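# Roll a carton in one hand until its label faces up

## Task

A carton lies loose on the upturned palm of the right hand. Using that hand alone, rotate it until its label points upward. The goal picture shows one acceptable resting orientation, and any rotation about the vertical is fine. The wrist camera, its post and the arm's final link count as part of the hand. The task fails if the carton touches anything else or leaves the hand. To finish, first let the carton rest motionless on the palm or fingers, clear of the wrist, camera and post. The palm must face straight up. No hand motor may show 'moving' or 'overload' or be building toward a shutdown; a motor that was dead from the very first reading is ignored. Then declare the job done. The hand is opened automatically at that point, and the carton must still lie label-up on the open hand. Anything held in place only by the fingers' grip does not count.

## Robot and tools

ROBOT. A six-joint arm carries a right hand with index, middle, ring and thumb, driven by sixteen motors. A force-torque sensor sits in the wrist flange. A wrist camera is mounted on a rigid mast beside the palm, and the mast can collide with things. There are five 504x504 cameras: cam_head_left, cam_head_right, cam_high, cam_low, cam_wrist.

FRAMES. Scene frame: origin on the table top beneath the arm base, +z up, +y to the left when looking along +x. Results report the hand point's position (m), its orientation as end_effector_quat_wxyz, and velocities in this frame.
The hand point floats in front of the palm, where thumb tip meets the index and middle tips.
- +z runs along the straightened fingers toward the tips.
- +x runs across the palm, away from the thumb.
- +y points out of the palm face; the palm surface is at y = -0.062 m.
'Palm straight up' means hand +y aligned with scene +z. Finger knuckles sit at z = -0.017 m, and the straight tips extend 0.139 m beyond. The mast occupies x +0.05 to +0.10, z -0.16 to -0.11, reaching y = +0.06 m.

ROW FORMAT. A row is 24 numbers, each in [-1, 1], in this order: dx, dy, dz, rx, ry, rz, then the 16 hand numbers, then current_limit, then speed.
- dx to rz are an OFFSET, not a pose. They are expressed in the hand point's own axes and counted from where the hand point was when the action began. For a call's first action, that start is the pose in the latest result. Every row of an action refers to that same start; rows do not add up.
- Scale: 1.0 means 0.6 m of translation or 180 degrees. rx, ry, rz form one rotation vector.
- Each control step limits the command to 100 mm and 16 degrees away from the measured pose. Large offsets therefore need several actions, and the arm trails commands by about 0.17 s.

HAND NUMBERS are absolute goal angles, each mapped linearly between the hinge's two stops. The order is fixed: index_mcp, index_abd, index_pip, index_dip, middle_mcp, middle_abd, middle_pip, middle_dip, ring_mcp, ring_abd, ring_pip, ring_dip, thumb_cmc, thumb_axl, thumb_mcp, thumb_ipl. Values toward -1 curl the finger joints toward the palm; the straight positions are mcp +0.75, pip +0.58, dip +0.70. The abd hinges swing fingers sideways away from the thumb as they go toward -1; neutral is 0. For the thumb: thumb_cmc at -1 brings it from beside the palm to in front of it (flat at +0.71). thumb_axl rolls it (straight +0.68). thumb_mcp (+0.23 straight) and thumb_ipl (+0.17 straight) flex it.

current_limit maps -1..+1 onto 0..550 mA (never below 11 mA) for all motors. A low cap also slows the hinges and may leave fingers too weak to lift. speed sets the set-point rate at (speed+1)/2 of 5.9 rad/s. Both start at +0.4 and -0.6 and persist until rewritten.

TOOLS
execute_actions(actions): a list of actions. Each action is a table of up to 15 rows, one per 1/30 s step. A shorter table repeats its last row to fill 15 steps (0.5 s). An empty list just returns state and images.
move(target, speed, stop_force, blocking): target is one row. Its pose part is an offset, in hand axes, from the pose in the latest result. The hand numbers are sent at the start. The hand point follows a straight path and takes the shorter rotation.
- speed: 0.002-0.5 m/s, default 0.25; turning is capped at twice that in rad/s. The path lasts 0.5-10 s.
- stop_force: optional, 9-40 N. It halts the path when push against the motion rises that much, then backs off two steps and holds. Use it only with slow, non-rotating moves, and omit it when pulling away from a contact.
- blocking=false returns after 0.5 s. Poll it with wait(0), or end it with stop; other motion calls are refused meanwhile.
- The 'move:' line reports the ending (done, off_target, moving, held, fault, contact) and any limits (paced = pose clipped; held = some steps blocked, after which speed may jump). The distance to target is also given.
wait(seconds): 0-10 s; the arm holds its last command.
stop(): brakes a running move.
zoom_image(camera, region): region is [x0, y0, x1, y1] in pixels, at most 504x504.
show_instructions(): shows the reference images.
finished_scene(scene): ends the current scene, given its number. This cannot be undone.

RESULTS. hand_goal is the written goals; rewriting them keeps a grip. hand_measured is the actual hinge positions; rewriting those instead relaxes the grip. hand_current_ma is positive when pushing toward -1. hand_state is moving, goal, blocked or overload. Wrist force and torque are given in hand axes. They are noisy (offset up to about 4 N, noise up to 2.4 N) and saturate near 50 N. Step readings list positions, with HELD marking clipped steps. 'pose unreachable' means the clearance check altered the command. 'Hand target' is where the controller is heading.

AVOID
- Motor shutdown: a motor running at 495 mA or more for 5 s in total shuts off for 10 s.
- Fault stops: joint torque at its load limit (wrists 24.9 N m), or any external force reaching 150 N, freezes the arm for 10 s and cancels the rest of the call.
- Overheating: motors warn at 70 C and lock the brakes at 85 C.
- Carton problems: letting the carton fall, touch the table or mast, or bump the camera; knocking anything off the table.
- Fast or jerky motion: keep moves slow and smooth. The carton may occasionally be nudged by an outside push.
- Finishing too early: before finishing, tilt the palm back to face up, let the fingers settle at rest, and confirm in cam_wrist that the label points up.

Each tool is called after ">>>" by a JSON object that holds its "fn" and its "kwargs", one argument or row to a line.

Reference images:

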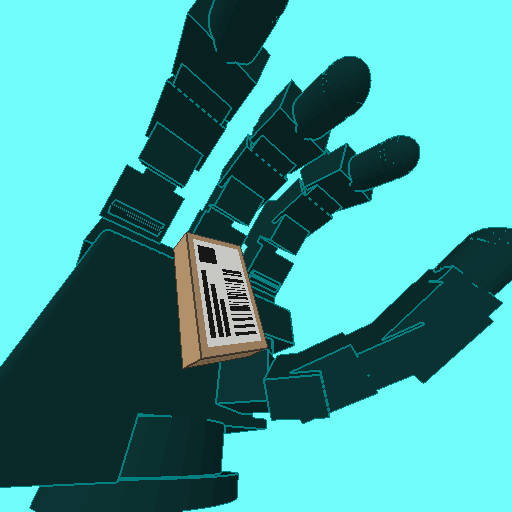

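## Session

>>> {"fn": "execute_actions", "kwargs": {
  "actions": []
}}

Scene clock: 0.00 s.
end_effector_position=(+0.6047, +0.0419, +0.4805) hand_goal=(+0.046, +0.000, -0.008, +0.280, +0.046, +0.000, -0.008, +0.280, +0.046, +0.000, -0.008, +0.280, -0.104, +0.266, +0.032, -0.018) hand_measured=(+0.060, +0.000, -0.006, +0.282, +0.062, +0.000, -0.004, +0.282, +0.060, +0.000, -0.004, +0.282, -0.092, +0.270, +0.034, -0.016) hand_current_ma=(+82, +0, +15, +14, +90, +0, +16, +13, +82, +0, +16, +14, +63, +29, +12, +11) hand_state=(goal, goal, goal, goal, goal, goal, goal, goal, goal, goal, goal, goal, goal, goal, goal, goal) hand_current_limit=0.40 hand_speed=-0.60 end_effector_quat_wxyz=(+0.506, +0.477, +0.520, +0.496) end_effector_velocity=(+0.000, -0.001, +0.000) end_effector_angular_velocity=(-0.002, -0.001, -0.001)
Joint positions: [-0.19  -1.156  2.229 -4.203 -1.32  -0.054]
Joint velocities: [-0.002 -0.    -0.001  0.     0.    -0.002]
Wrist force (N, on the end effector, along its own x y z axes, offset not removed): no reading
Wrist torque (N m, same axes, about the end effector's origin, offset not removed): no reading
Hand target: +0.605, +0.042, +0.481; +0.506, +0.477, +0.520, +0.496

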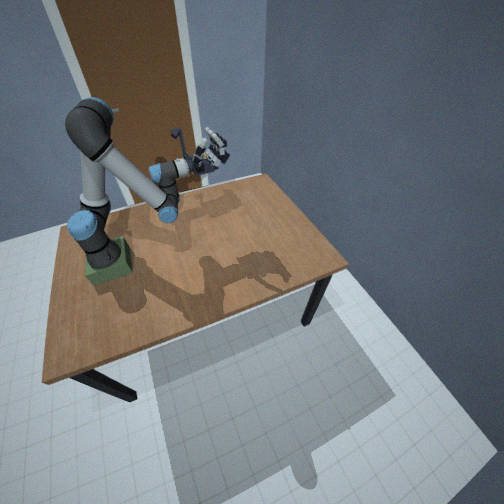

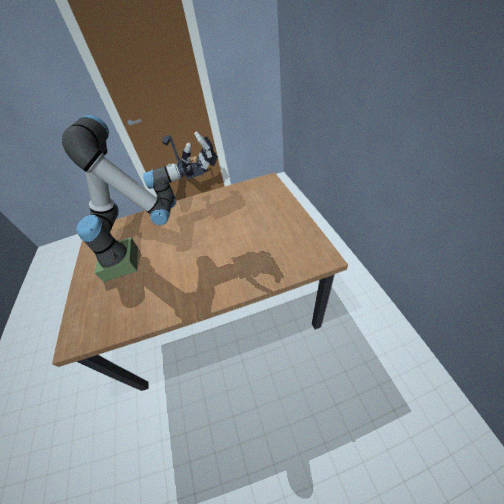

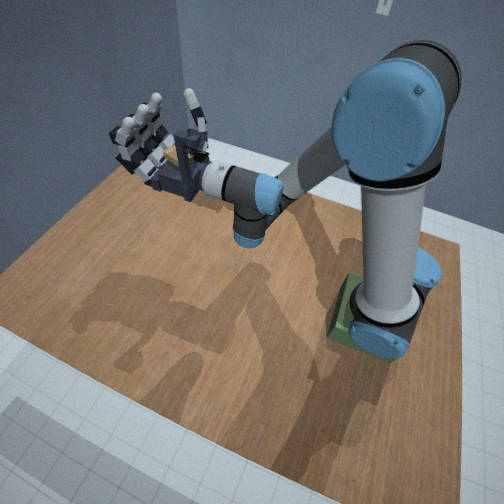

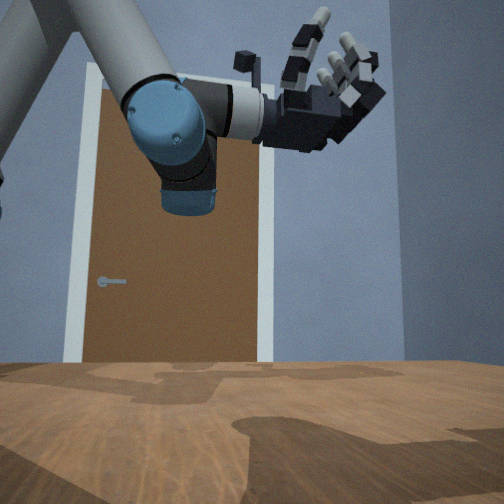

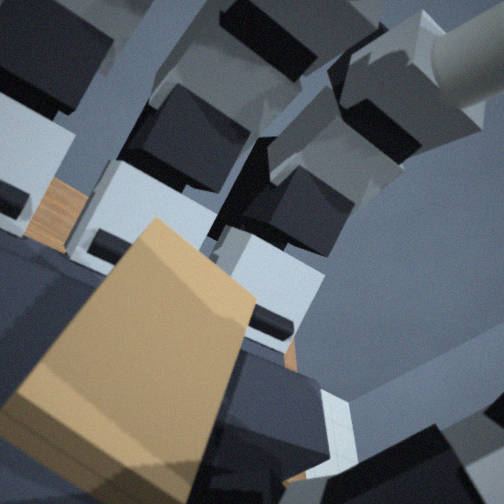

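>>> {"fn": "zoom_image", "kwargs": {
  "camera": "cam_high",
  "region": [90, 70, 250, 230]
}}

>>> {"fn": "zoom_image", "kwargs": {
  "camera": "cam_head_left",
  "region": [160, 110, 250, 200]
}}

>>> {"fn": "zoom_image", "kwargs": {
  "camera": "cam_low",
  "region": [220, 0, 400, 180]
}}

Region (90, 70, 250, 230) of cam_high's 504x504 image, scaled by 3.150, with more detail than that image has.

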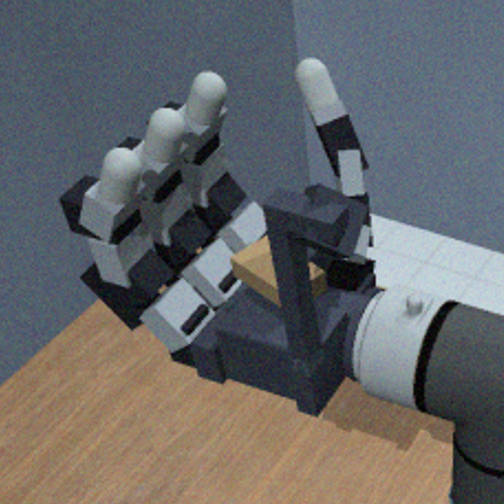

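Region (160, 110, 250, 200) of cam_head_left's 504x504 image, scaled by 5.600, with more detail than that image has.

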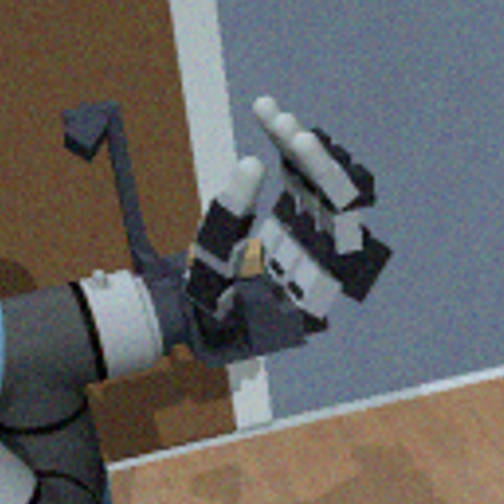

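Region (220, 0, 400, 180) of cam_low's 504x504 image, scaled by 2.800, with more detail than that image has.

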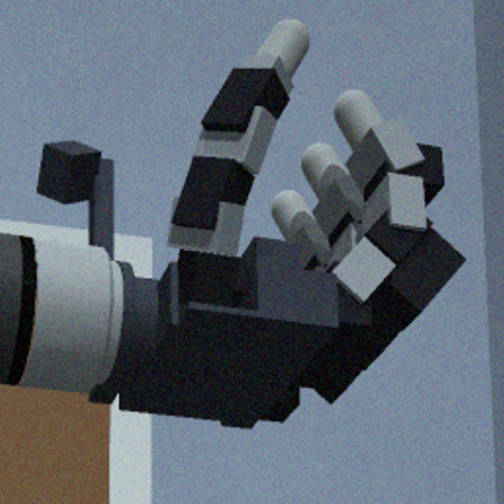

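>>> {"fn": "move", "kwargs": {
  "target": [0,0,0,0.08,0,0, 0.65,0,0.45,-0.4, 0.65,0,0.45,-0.4, 0.65,0,0.45,-0.4, -0.104,0.266,0.032,-0.018,0.4,-0.4],
  "speed": 0.15
}}

Scene clock: 12.57 s.
end_effector_position=(+0.6046, +0.0418, +0.4805) hand_goal=(+0.650, +0.000, +0.450, -0.400, +0.650, +0.000, +0.450, -0.400, +0.650, +0.000, +0.450, -0.400, -0.104, +0.266, +0.032, -0.018) hand_measured=(+0.658, +0.000, +0.450, -0.396, +0.660, +0.000, +0.450, -0.396, +0.658, +0.000, +0.450, -0.396, -0.092, +0.270, +0.032, -0.016) hand_current_ma=(+50, +0, +2, +16, +56, +0, +3, +16, +51, +0, +3, +17, +63, +29, +5, +10) hand_state=(goal, goal, goal, goal, goal, goal, goal, goal, goal, goal, goal, goal, goal, goal, goal, goal) hand_current_limit=0.40 hand_speed=-0.40 end_effector_quat_wxyz=(+0.443, +0.537, +0.578, +0.427) end_effector_velocity=(+0.000, +0.000, -0.000) end_effector_angular_velocity=(+0.001, +0.014, -0.000)
Joint positions: [-0.191 -1.382  2.295 -3.785 -1.34  -0.116]
Joint velocities: [ 0.001 -0.011  0.001  0.025 -0.002 -0.002]
Wrist force (N, on the end effector, along its own x y z axes, offset not removed): [0.2 -0.1 -1.3]
Wrist torque (N m, same axes, about the end effector's origin, offset not removed): [0.21 0.02 -0.28]
Hand target: +0.605, +0.042, +0.481; +0.442, +0.537, +0.578, +0.427
Off the commanded pose: 0.000 m, 0 deg.
move: done

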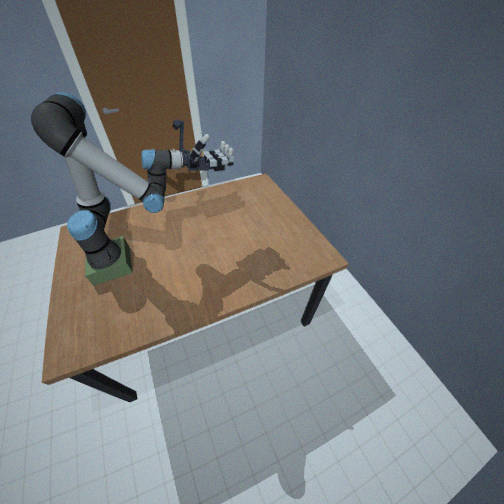

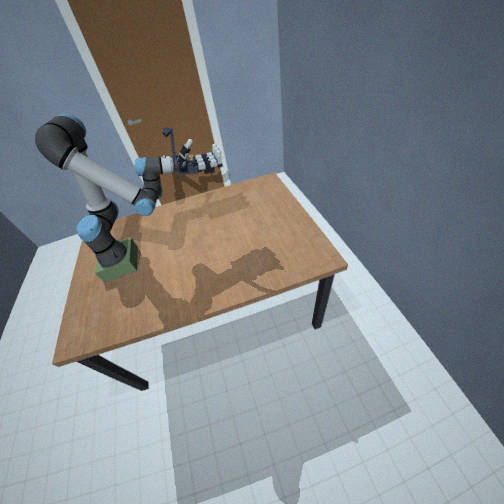

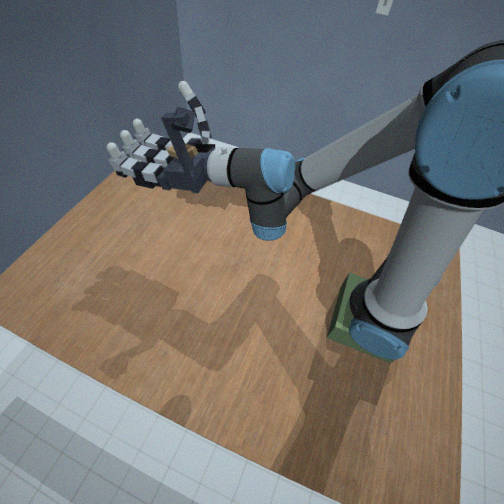

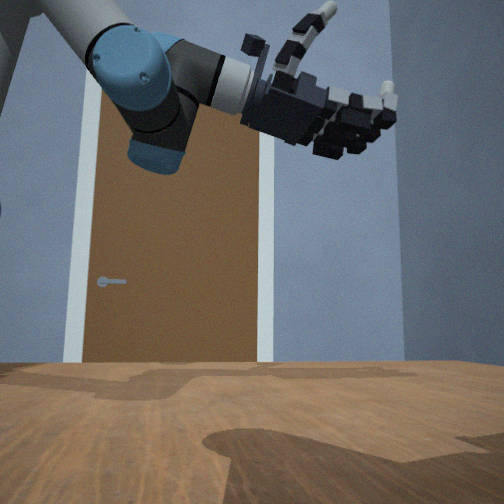

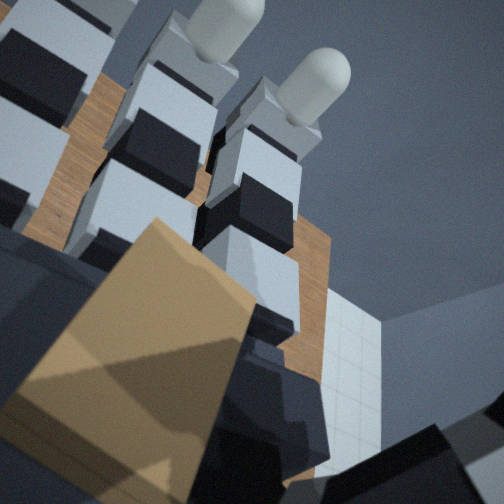

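>>> {"fn": "move", "kwargs": {
  "target": [0,-0.09,0.05,0.06,0,0, 0.65,0,0.42,-0.5, 0.65,0,0.42,-0.5, 0.65,0,0.42,-0.5, -0.104,0.266,0.032,-0.018,0.4,-0.4],
  "speed": 0.1
}}

Scene clock: 19.53 s.
end_effector_position=(+0.6206, +0.0392, +0.4210) hand_goal=(+0.650, +0.000, +0.420, -0.500, +0.650, +0.000, +0.420, -0.500, +0.650, +0.000, +0.420, -0.500, -0.104, +0.266, +0.032, -0.018) hand_measured=(+0.658, +0.000, +0.428, -0.496, +0.662, +0.000, +0.430, -0.496, +0.660, +0.000, +0.430, -0.496, -0.092, +0.270, +0.032, -0.016) hand_current_ma=(+51, +0, +44, +16, +60, +1, +46, +16, +51, +0, +47, +16, +61, +29, -1, +8) hand_state=(goal, goal, goal, goal, goal, goal, goal, goal, goal, goal, goal, goal, goal, goal, goal, goal) hand_current_limit=0.40 hand_speed=-0.40 end_effector_quat_wxyz=(+0.390, +0.576, +0.615, +0.371) end_effector_velocity=(+0.001, -0.001, -0.001) end_effector_angular_velocity=(-0.000, +0.006, -0.000)
Joint positions: [-0.182 -1.368  2.306 -3.62  -1.374 -0.153]
Joint velocities: [-0.001  0.    -0.002  0.007 -0.    -0.001]
Wrist force (N, on the end effector, along its own x y z axes, offset not removed): [0.3 -0.1 -1.2]
Wrist torque (N m, same axes, about the end effector's origin, offset not removed): [0.27 0.01 -0.22]
Hand target: +0.621, +0.039, +0.421; +0.390, +0.576, +0.615, +0.371
Off the commanded pose: 0.000 m, 0 deg.
move: done

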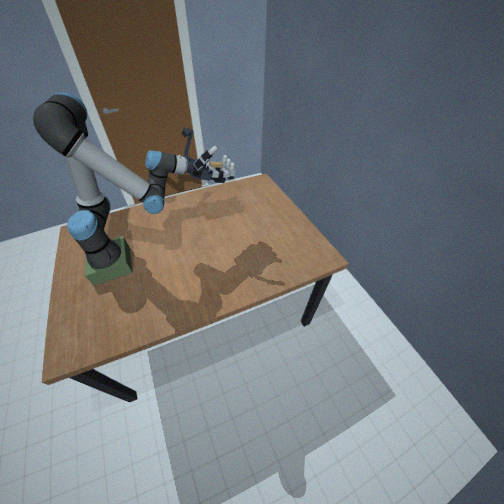

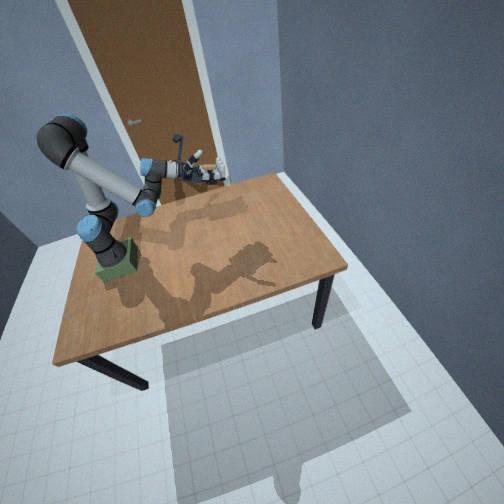

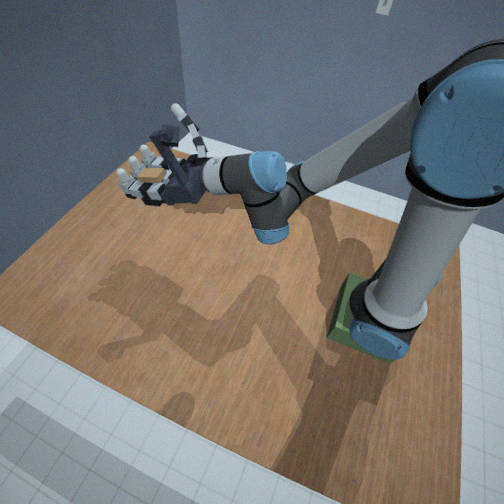

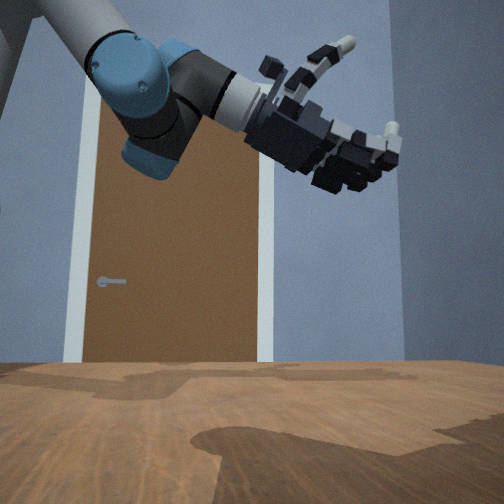

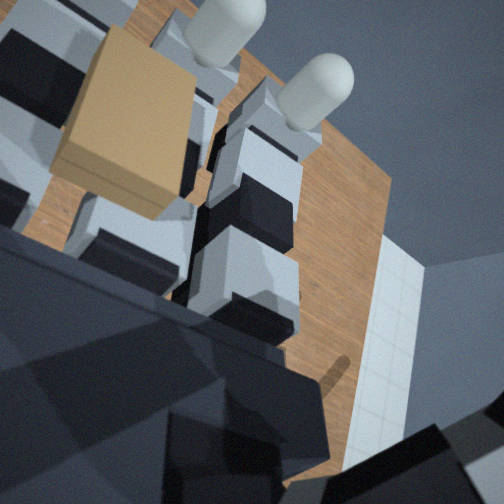

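>>> {"fn": "move", "kwargs": {
  "target": [0,-0.15,0,0.11,0,0, 0.25,0,0.42,-0.5, 0.25,0,0.42,-0.5, 0.25,0,0.42,-0.5, -0.104,0.266,0.032,-0.018,0.4,-0.88],
  "speed": 0.12
}}

>>> {"fn": "move", "kwargs": {
  "target": [0,0,0,0,0,0, -0.3,0,0.42,-0.5, -0.3,0,0.42,-0.5, -0.3,0,0.42,-0.5, -0.104,0.266,0.032,-0.018,0.4,-0.8]
}}

Scene clock: 26.70 s.
end_effector_position=(+0.5830, +0.0336, +0.3396) hand_goal=(+0.250, +0.000, +0.420, -0.500, +0.250, +0.000, +0.420, -0.500, +0.250, +0.000, +0.420, -0.500, -0.104, +0.266, +0.032, -0.018) hand_measured=(+0.274, +0.000, +0.428, -0.496, +0.280, +0.000, +0.430, -0.496, +0.278, +0.000, +0.430, -0.496, -0.094, +0.270, +0.030, -0.016) hand_current_ma=(+138, +0, +44, +16, +160, +1, +46, +16, +159, +0, +47, +16, +50, +29, -10, +7) hand_state=(blocked, goal, goal, goal, blocked, goal, goal, goal, blocked, goal, goal, goal, goal, goal, goal, goal) hand_current_limit=0.40 hand_speed=-0.88 end_effector_quat_wxyz=(+0.286, +0.634, +0.669, +0.260) end_effector_velocity=(-0.001, -0.000, -0.001) end_effector_angular_velocity=(-0.002, +0.006, +0.000)
Joint positions: [-0.194 -1.514  2.4   -3.224 -1.429 -0.219]
Joint velocities: [-0.    -0.003  0.     0.009 -0.002 -0.002]
Wrist force (N, on the end effector, along its own x y z axes, offset not removed): [-0.1 0.5 -0.9]
Wrist torque (N m, same axes, about the end effector's origin, offset not removed): [0.39 0.05 -0.21]
Hand target: +0.583, +0.034, +0.339; +0.285, +0.634, +0.670, +0.260
Off the commanded pose: 0.000 m, 0 deg.
move: done

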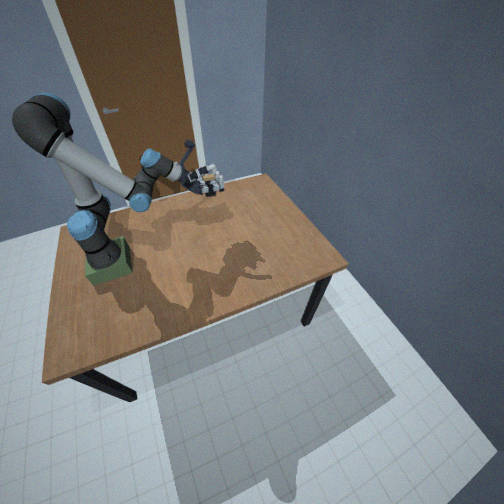

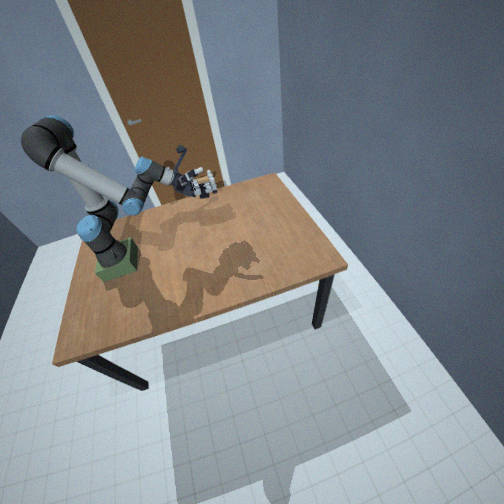

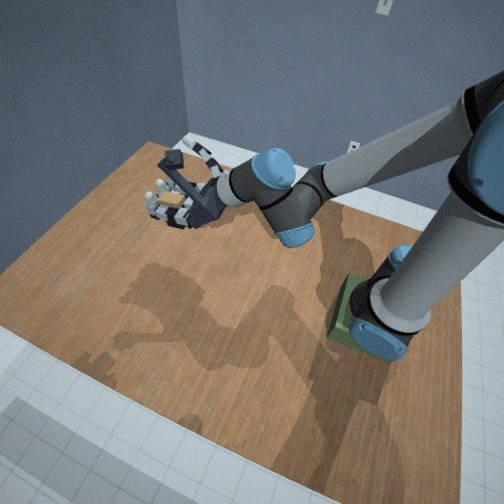

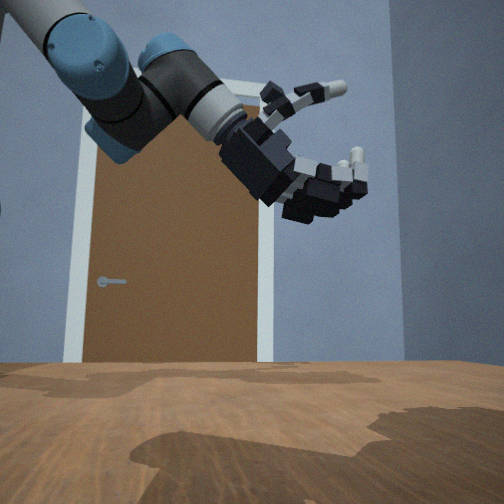

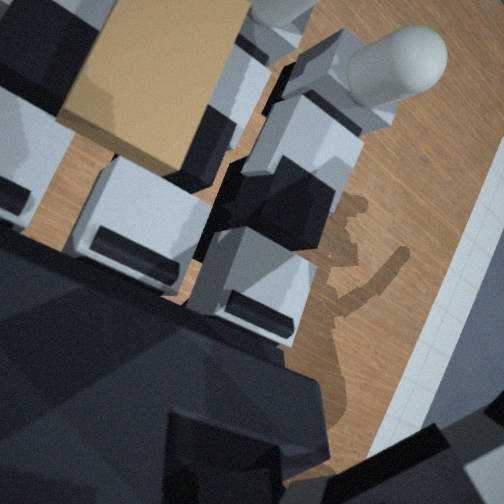

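Scene clock: 28.17 s.
end_effector_position=(+0.5830, +0.0336, +0.3396) hand_goal=(-0.300, +0.000, +0.420, -0.500, -0.300, +0.000, +0.420, -0.500, -0.300, +0.000, +0.420, -0.500, -0.104, +0.266, +0.032, -0.018) hand_measured=(-0.278, +0.000, +0.428, -0.498, -0.274, +0.000, +0.428, -0.498, -0.276, +0.000, +0.428, -0.498, -0.096, +0.270, +0.030, -0.018) hand_current_ma=(+122, +0, +36, +14, +136, +1, +37, +13, +136, +0, +41, +14, +49, +29, -11, +7) hand_state=(blocked, goal, goal, goal, blocked, goal, goal, goal, blocked, goal, goal, goal, goal, goal, goal, goal) hand_current_limit=0.40 hand_speed=-0.80 end_effector_quat_wxyz=(+0.286, +0.634, +0.670, +0.260) end_effector_velocity=(-0.000, -0.000, -0.000) end_effector_angular_velocity=(+0.001, +0.001, +0.000)
Joint positions: [-0.194 -1.514  2.4   -3.224 -1.429 -0.219]
Joint velocities: [-0.001  0.     0.     0.001  0.001 -0.   ]
Wrist force (N, on the end effector, along its own x y z axes, offset not removed): [0.7 0.1 -0.2]
Wrist torque (N m, same axes, about the end effector's origin, offset not removed): [0.19 -0.14 -0.15]
Hand target: +0.583, +0.034, +0.340; +0.286, +0.634, +0.669, +0.260
Off the commanded pose: 0.000 m, 0 deg.
move: done

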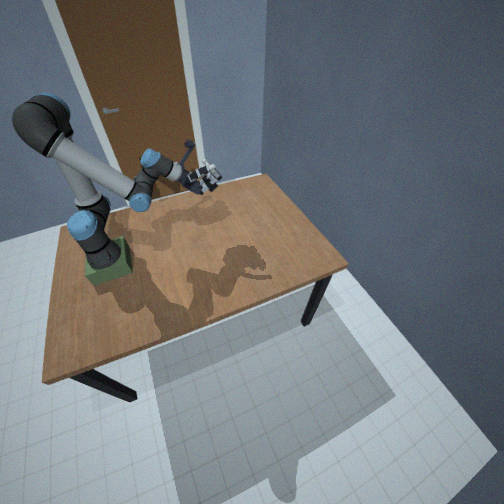

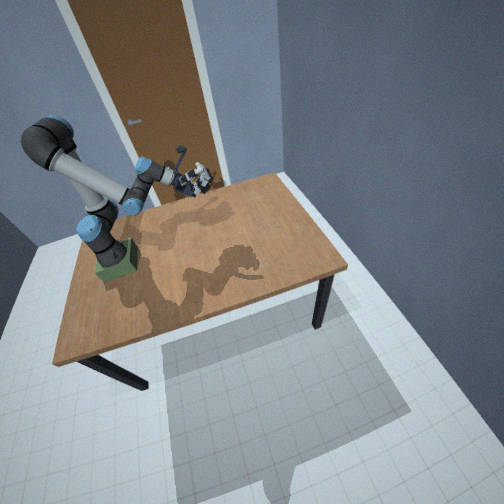

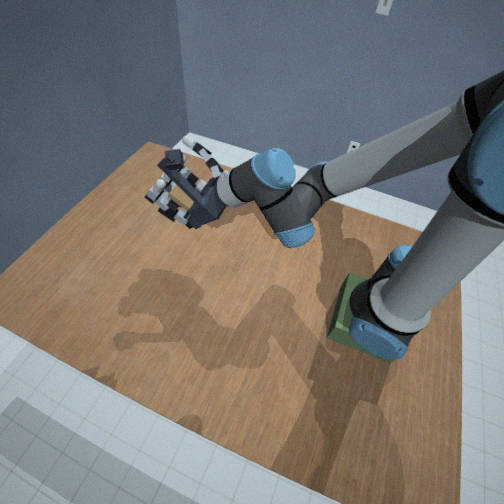

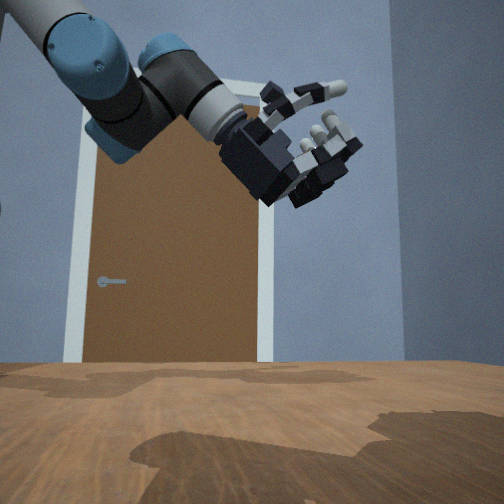

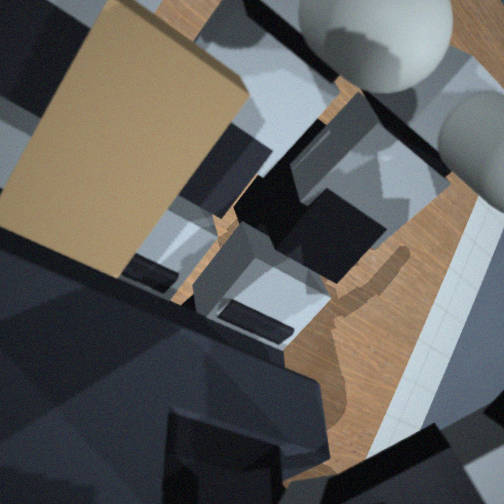

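>>> {"fn": "move", "kwargs": {
  "target": [0,0,0,0,0,0, -0.7,0,0.42,-0.1, -0.7,0,0.42,-0.1, -0.7,0,0.42,-0.1, -0.104,0.266,0.032,-0.018,0.4,-0.8]
}}

>>> {"fn": "zoom_image", "kwargs": {
  "camera": "cam_high",
  "region": [120, 110, 260, 250]
}}

Scene clock: 32.73 s.
end_effector_position=(+0.5830, +0.0336, +0.3396) hand_goal=(-0.700, +0.000, +0.420, -0.100, -0.700, +0.000, +0.420, -0.100, -0.700, +0.000, +0.420, -0.100, -0.104, +0.266, +0.032, -0.018) hand_measured=(-0.686, +0.000, +0.424, -0.104, -0.662, +0.000, +0.426, -0.104, -0.664, +0.000, +0.426, -0.104, -0.096, +0.270, +0.030, -0.018) hand_current_ma=(+79, +0, +23, -20, +202, +1, +29, -19, +209, +0, +32, -20, +48, +29, -11, +7) hand_state=(goal, goal, goal, goal, blocked, goal, goal, goal, blocked, goal, goal, goal, goal, goal, goal, goal) hand_current_limit=0.40 hand_speed=-0.80 end_effector_quat_wxyz=(+0.286, +0.634, +0.669, +0.260) end_effector_velocity=(-0.000, +0.000, +0.000) end_effector_angular_velocity=(+0.000, -0.001, -0.000)
Joint positions: [-0.194 -1.514  2.4   -3.224 -1.429 -0.219]
Joint velocities: [ 0.001  0.     0.001 -0.002 -0.     0.001]
Wrist force (N, on the end effector, along its own x y z axes, offset not removed): [-0.5 0.3 -0.7]
Wrist torque (N m, same axes, about the end effector's origin, offset not removed): [0.16 0.04 -0.31]
Hand target: +0.583, +0.034, +0.340; +0.286, +0.634, +0.670, +0.260
Off the commanded pose: 0.000 m, 0 deg.
move: done

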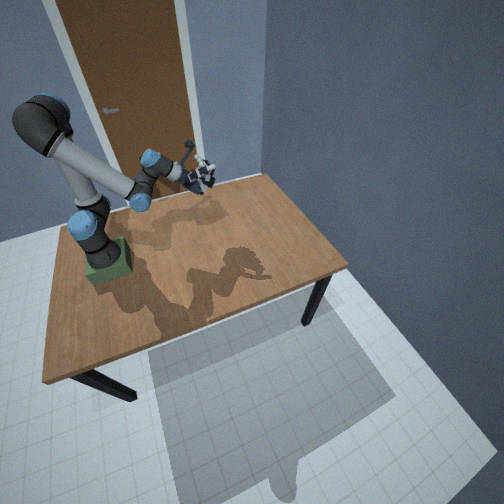

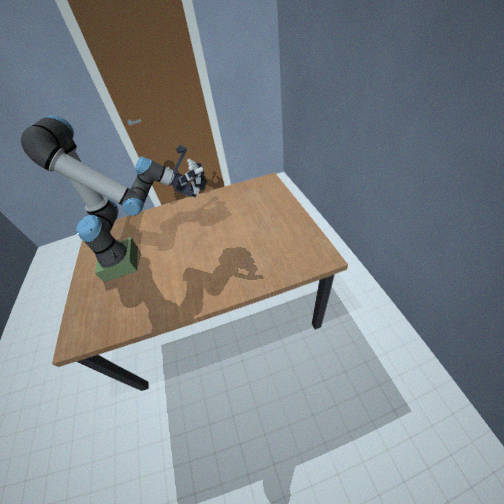

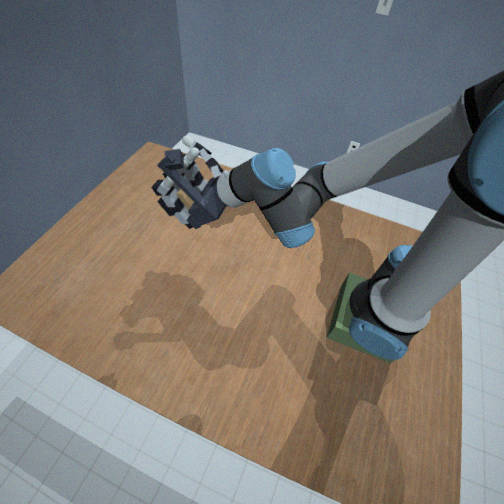

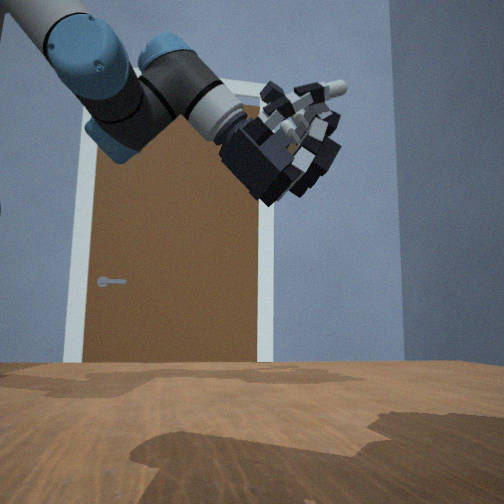

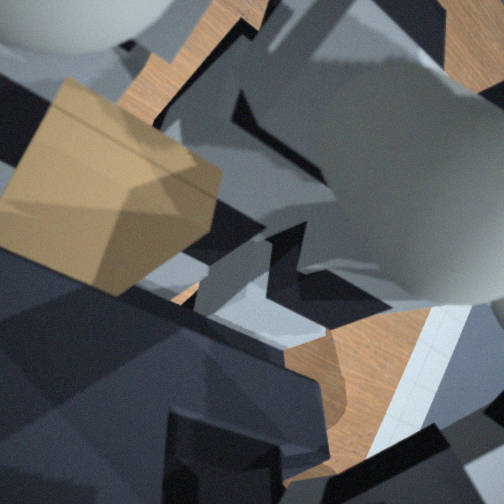

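Region (120, 110, 260, 250) of cam_high's 504x504 image, scaled by 3.600, with more detail than that image has.

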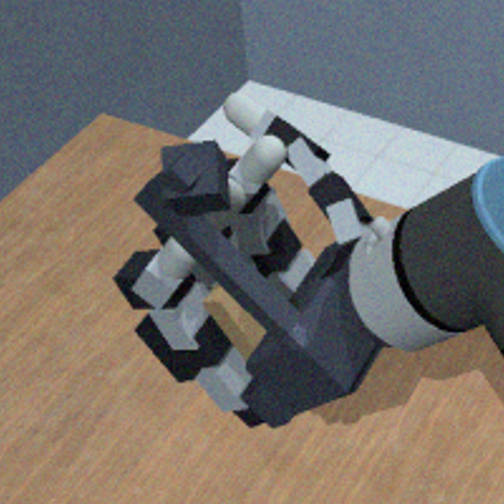

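>>> {"fn": "move", "kwargs": {
  "target": [0,0.2,-0.083,-0.25,0,0, -0.6,0,0.42,0.3, -0.7,0,0.3,0.3, -0.7,0,0.3,0.3, -0.104,0.266,0.032,-0.018,0.4,-0.9],
  "speed": 0.18
}}

>>> {"fn": "zoom_image", "kwargs": {
  "camera": "cam_high",
  "region": [90, 70, 250, 230]
}}

Scene clock: 38.57 s.
end_effector_position=(+0.6314, +0.0416, +0.4596) hand_goal=(-0.600, +0.000, +0.420, +0.300, -0.700, +0.000, +0.300, +0.300, -0.700, +0.000, +0.300, +0.300, -0.104, +0.266, +0.032, -0.018) hand_measured=(-0.598, +0.000, +0.422, +0.296, -0.658, +0.000, +0.318, +0.296, -0.660, -0.002, +0.322, +0.296, -0.096, +0.270, +0.030, -0.018) hand_current_ma=(+7, +0, +10, -20, +225, +2, +91, -21, +228, -8, +106, -21, +48, +29, -11, +7) hand_state=(goal, goal, goal, goal, blocked, goal, goal, goal, blocked, goal, blocked, goal, goal, goal, goal, goal) hand_current_limit=0.40 hand_speed=-0.90 end_effector_quat_wxyz=(+0.506, +0.477, +0.520, +0.496) end_effector_velocity=(+0.001, +0.000, +0.001) end_effector_angular_velocity=(+0.000, -0.010, -0.000)
Joint positions: [-0.176 -1.062  2.158 -4.226 -1.334 -0.054]
Joint velocities: [ 0.002  0.007 -0.009 -0.008 -0.002  0.002]
Wrist force (N, on the end effector, along its own x y z axes, offset not removed): [-2.2 -1.1 -0.6]
Wrist torque (N m, same axes, about the end effector's origin, offset not removed): [-0.20 0.37 -0.48]
Hand target: +0.632, +0.042, +0.460; +0.507, +0.477, +0.519, +0.497
Off the commanded pose: 0.000 m, 0 deg.
move: done

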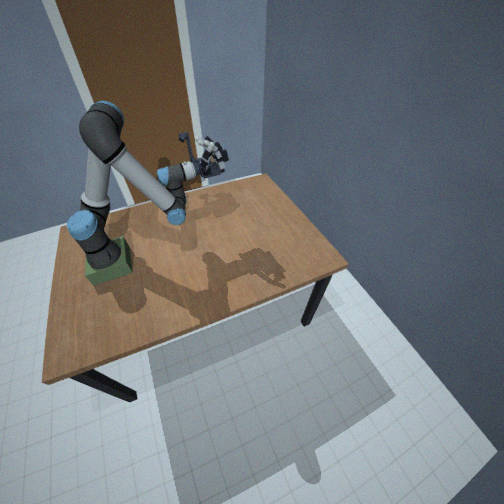

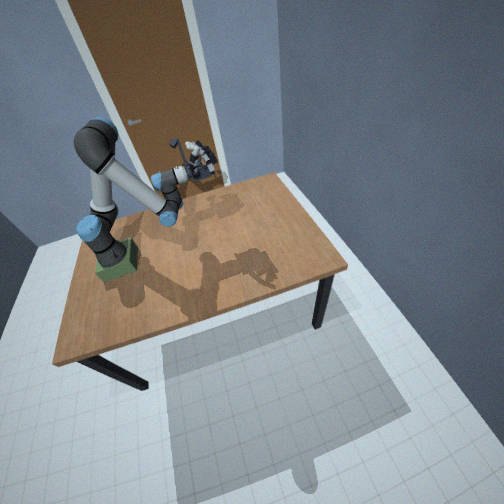

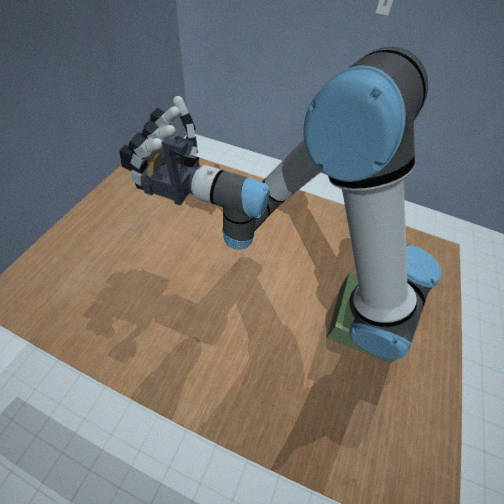

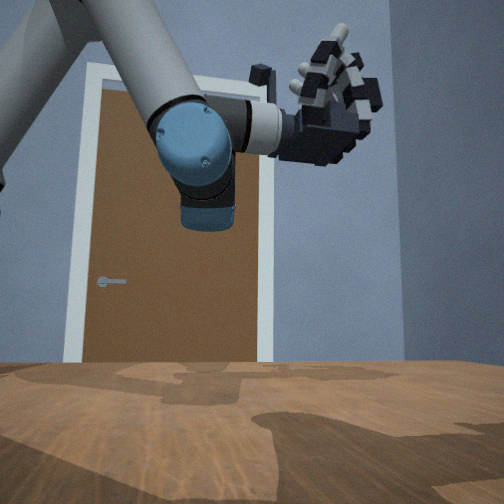

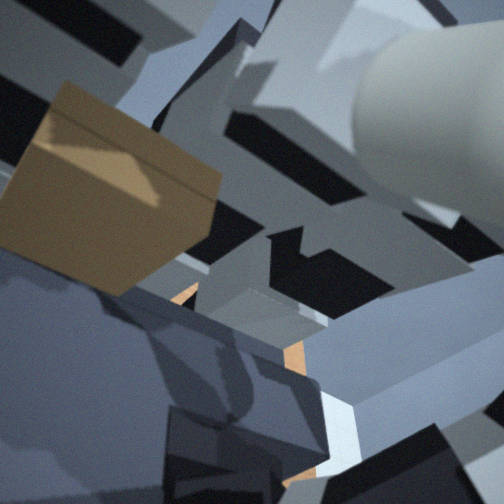

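Region (90, 70, 250, 230) of cam_high's 504x504 image, scaled by 3.150, with more detail than that image has.

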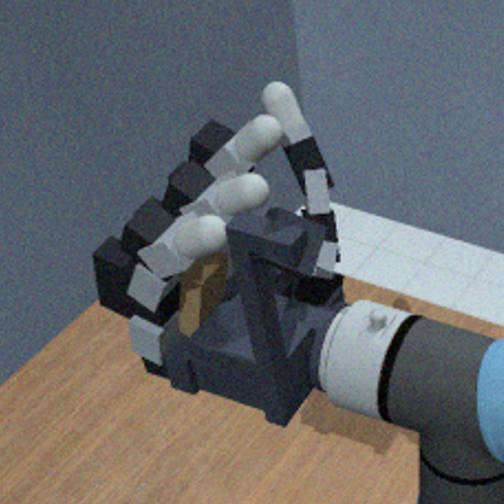

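>>> {"fn": "move", "kwargs": {
  "target": [0,0,0,-0.03,0,0, -0.6,0,0.42,0.3, -0.88,0,0.6,0.6, -0.88,0,0.6,0.6, -0.104,0.266,0.032,-0.018,0.4,-0.8],
  "speed": 0.1
}}

>>> {"fn": "zoom_image", "kwargs": {
  "camera": "cam_high",
  "region": [90, 70, 250, 230]
}}

Scene clock: 44.17 s.
end_effector_position=(+0.6314, +0.0416, +0.4596) hand_goal=(-0.600, +0.000, +0.420, +0.300, -0.880, +0.000, +0.600, +0.600, -0.880, +0.000, +0.600, +0.600, -0.104, +0.266, +0.032, -0.018) hand_measured=(-0.600, +0.000, +0.422, +0.296, -0.676, +0.000, +0.594, +0.596, -0.676, -0.002, +0.594, +0.596, -0.096, +0.270, +0.030, -0.018) hand_current_ma=(+0, +0, +8, -20, +385, +2, -26, -18, +385, -8, -26, -19, +48, +29, -11, +7) hand_state=(goal, goal, goal, goal, blocked, goal, goal, goal, blocked, goal, goal, goal, goal, goal, goal, goal) hand_current_limit=0.40 hand_speed=-0.80 end_effector_quat_wxyz=(+0.528, +0.453, +0.496, +0.520) end_effector_velocity=(+0.000, +0.000, -0.000) end_effector_angular_velocity=(-0.000, -0.005, -0.001)
Joint positions: [-0.173 -0.987  2.107 -4.346 -1.332 -0.031]
Joint velocities: [ 0.001  0.005 -0.003 -0.007 -0.002  0.001]
Wrist force (N, on the end effector, along its own x y z axes, offset not removed): [0.6 -0.9 0.0]
Wrist torque (N m, same axes, about the end effector's origin, offset not removed): [-0.26 -0.05 -0.21]
Hand target: +0.631, +0.042, +0.460; +0.528, +0.452, +0.496, +0.520
Off the commanded pose: 0.000 m, 0 deg.
move: done

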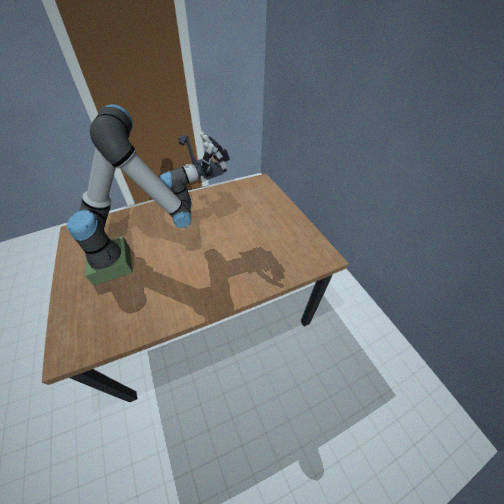

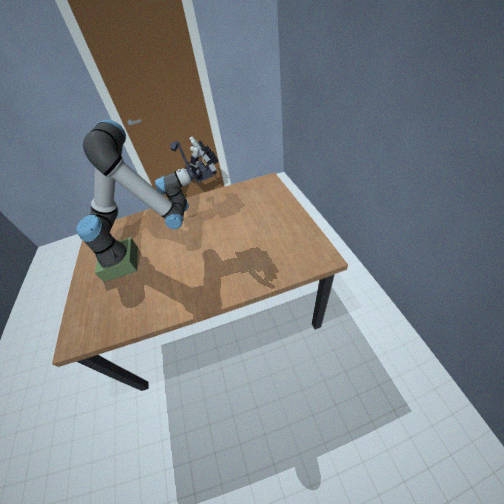

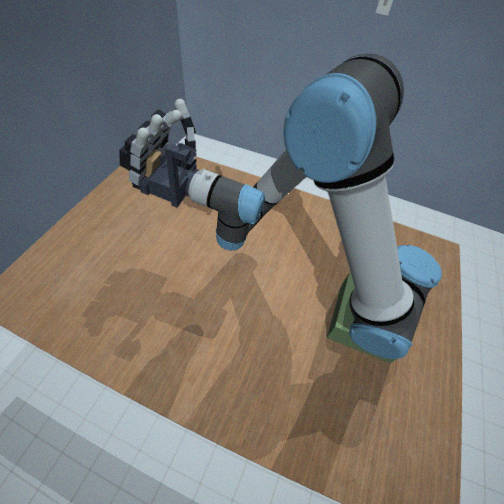

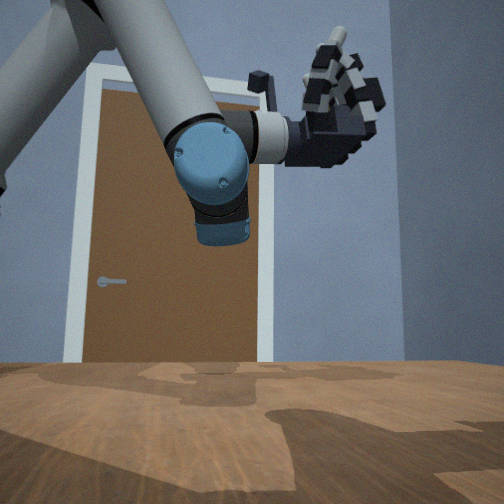

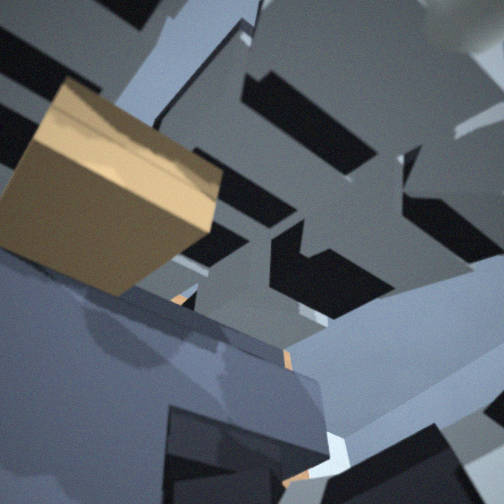

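Region (90, 70, 250, 230) of cam_high's 504x504 image, scaled by 3.150, with more detail than that image has.

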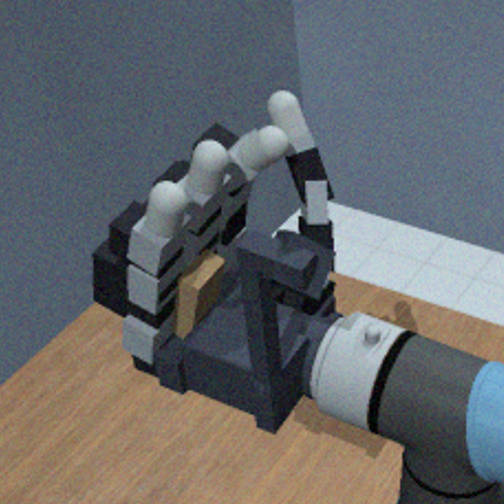

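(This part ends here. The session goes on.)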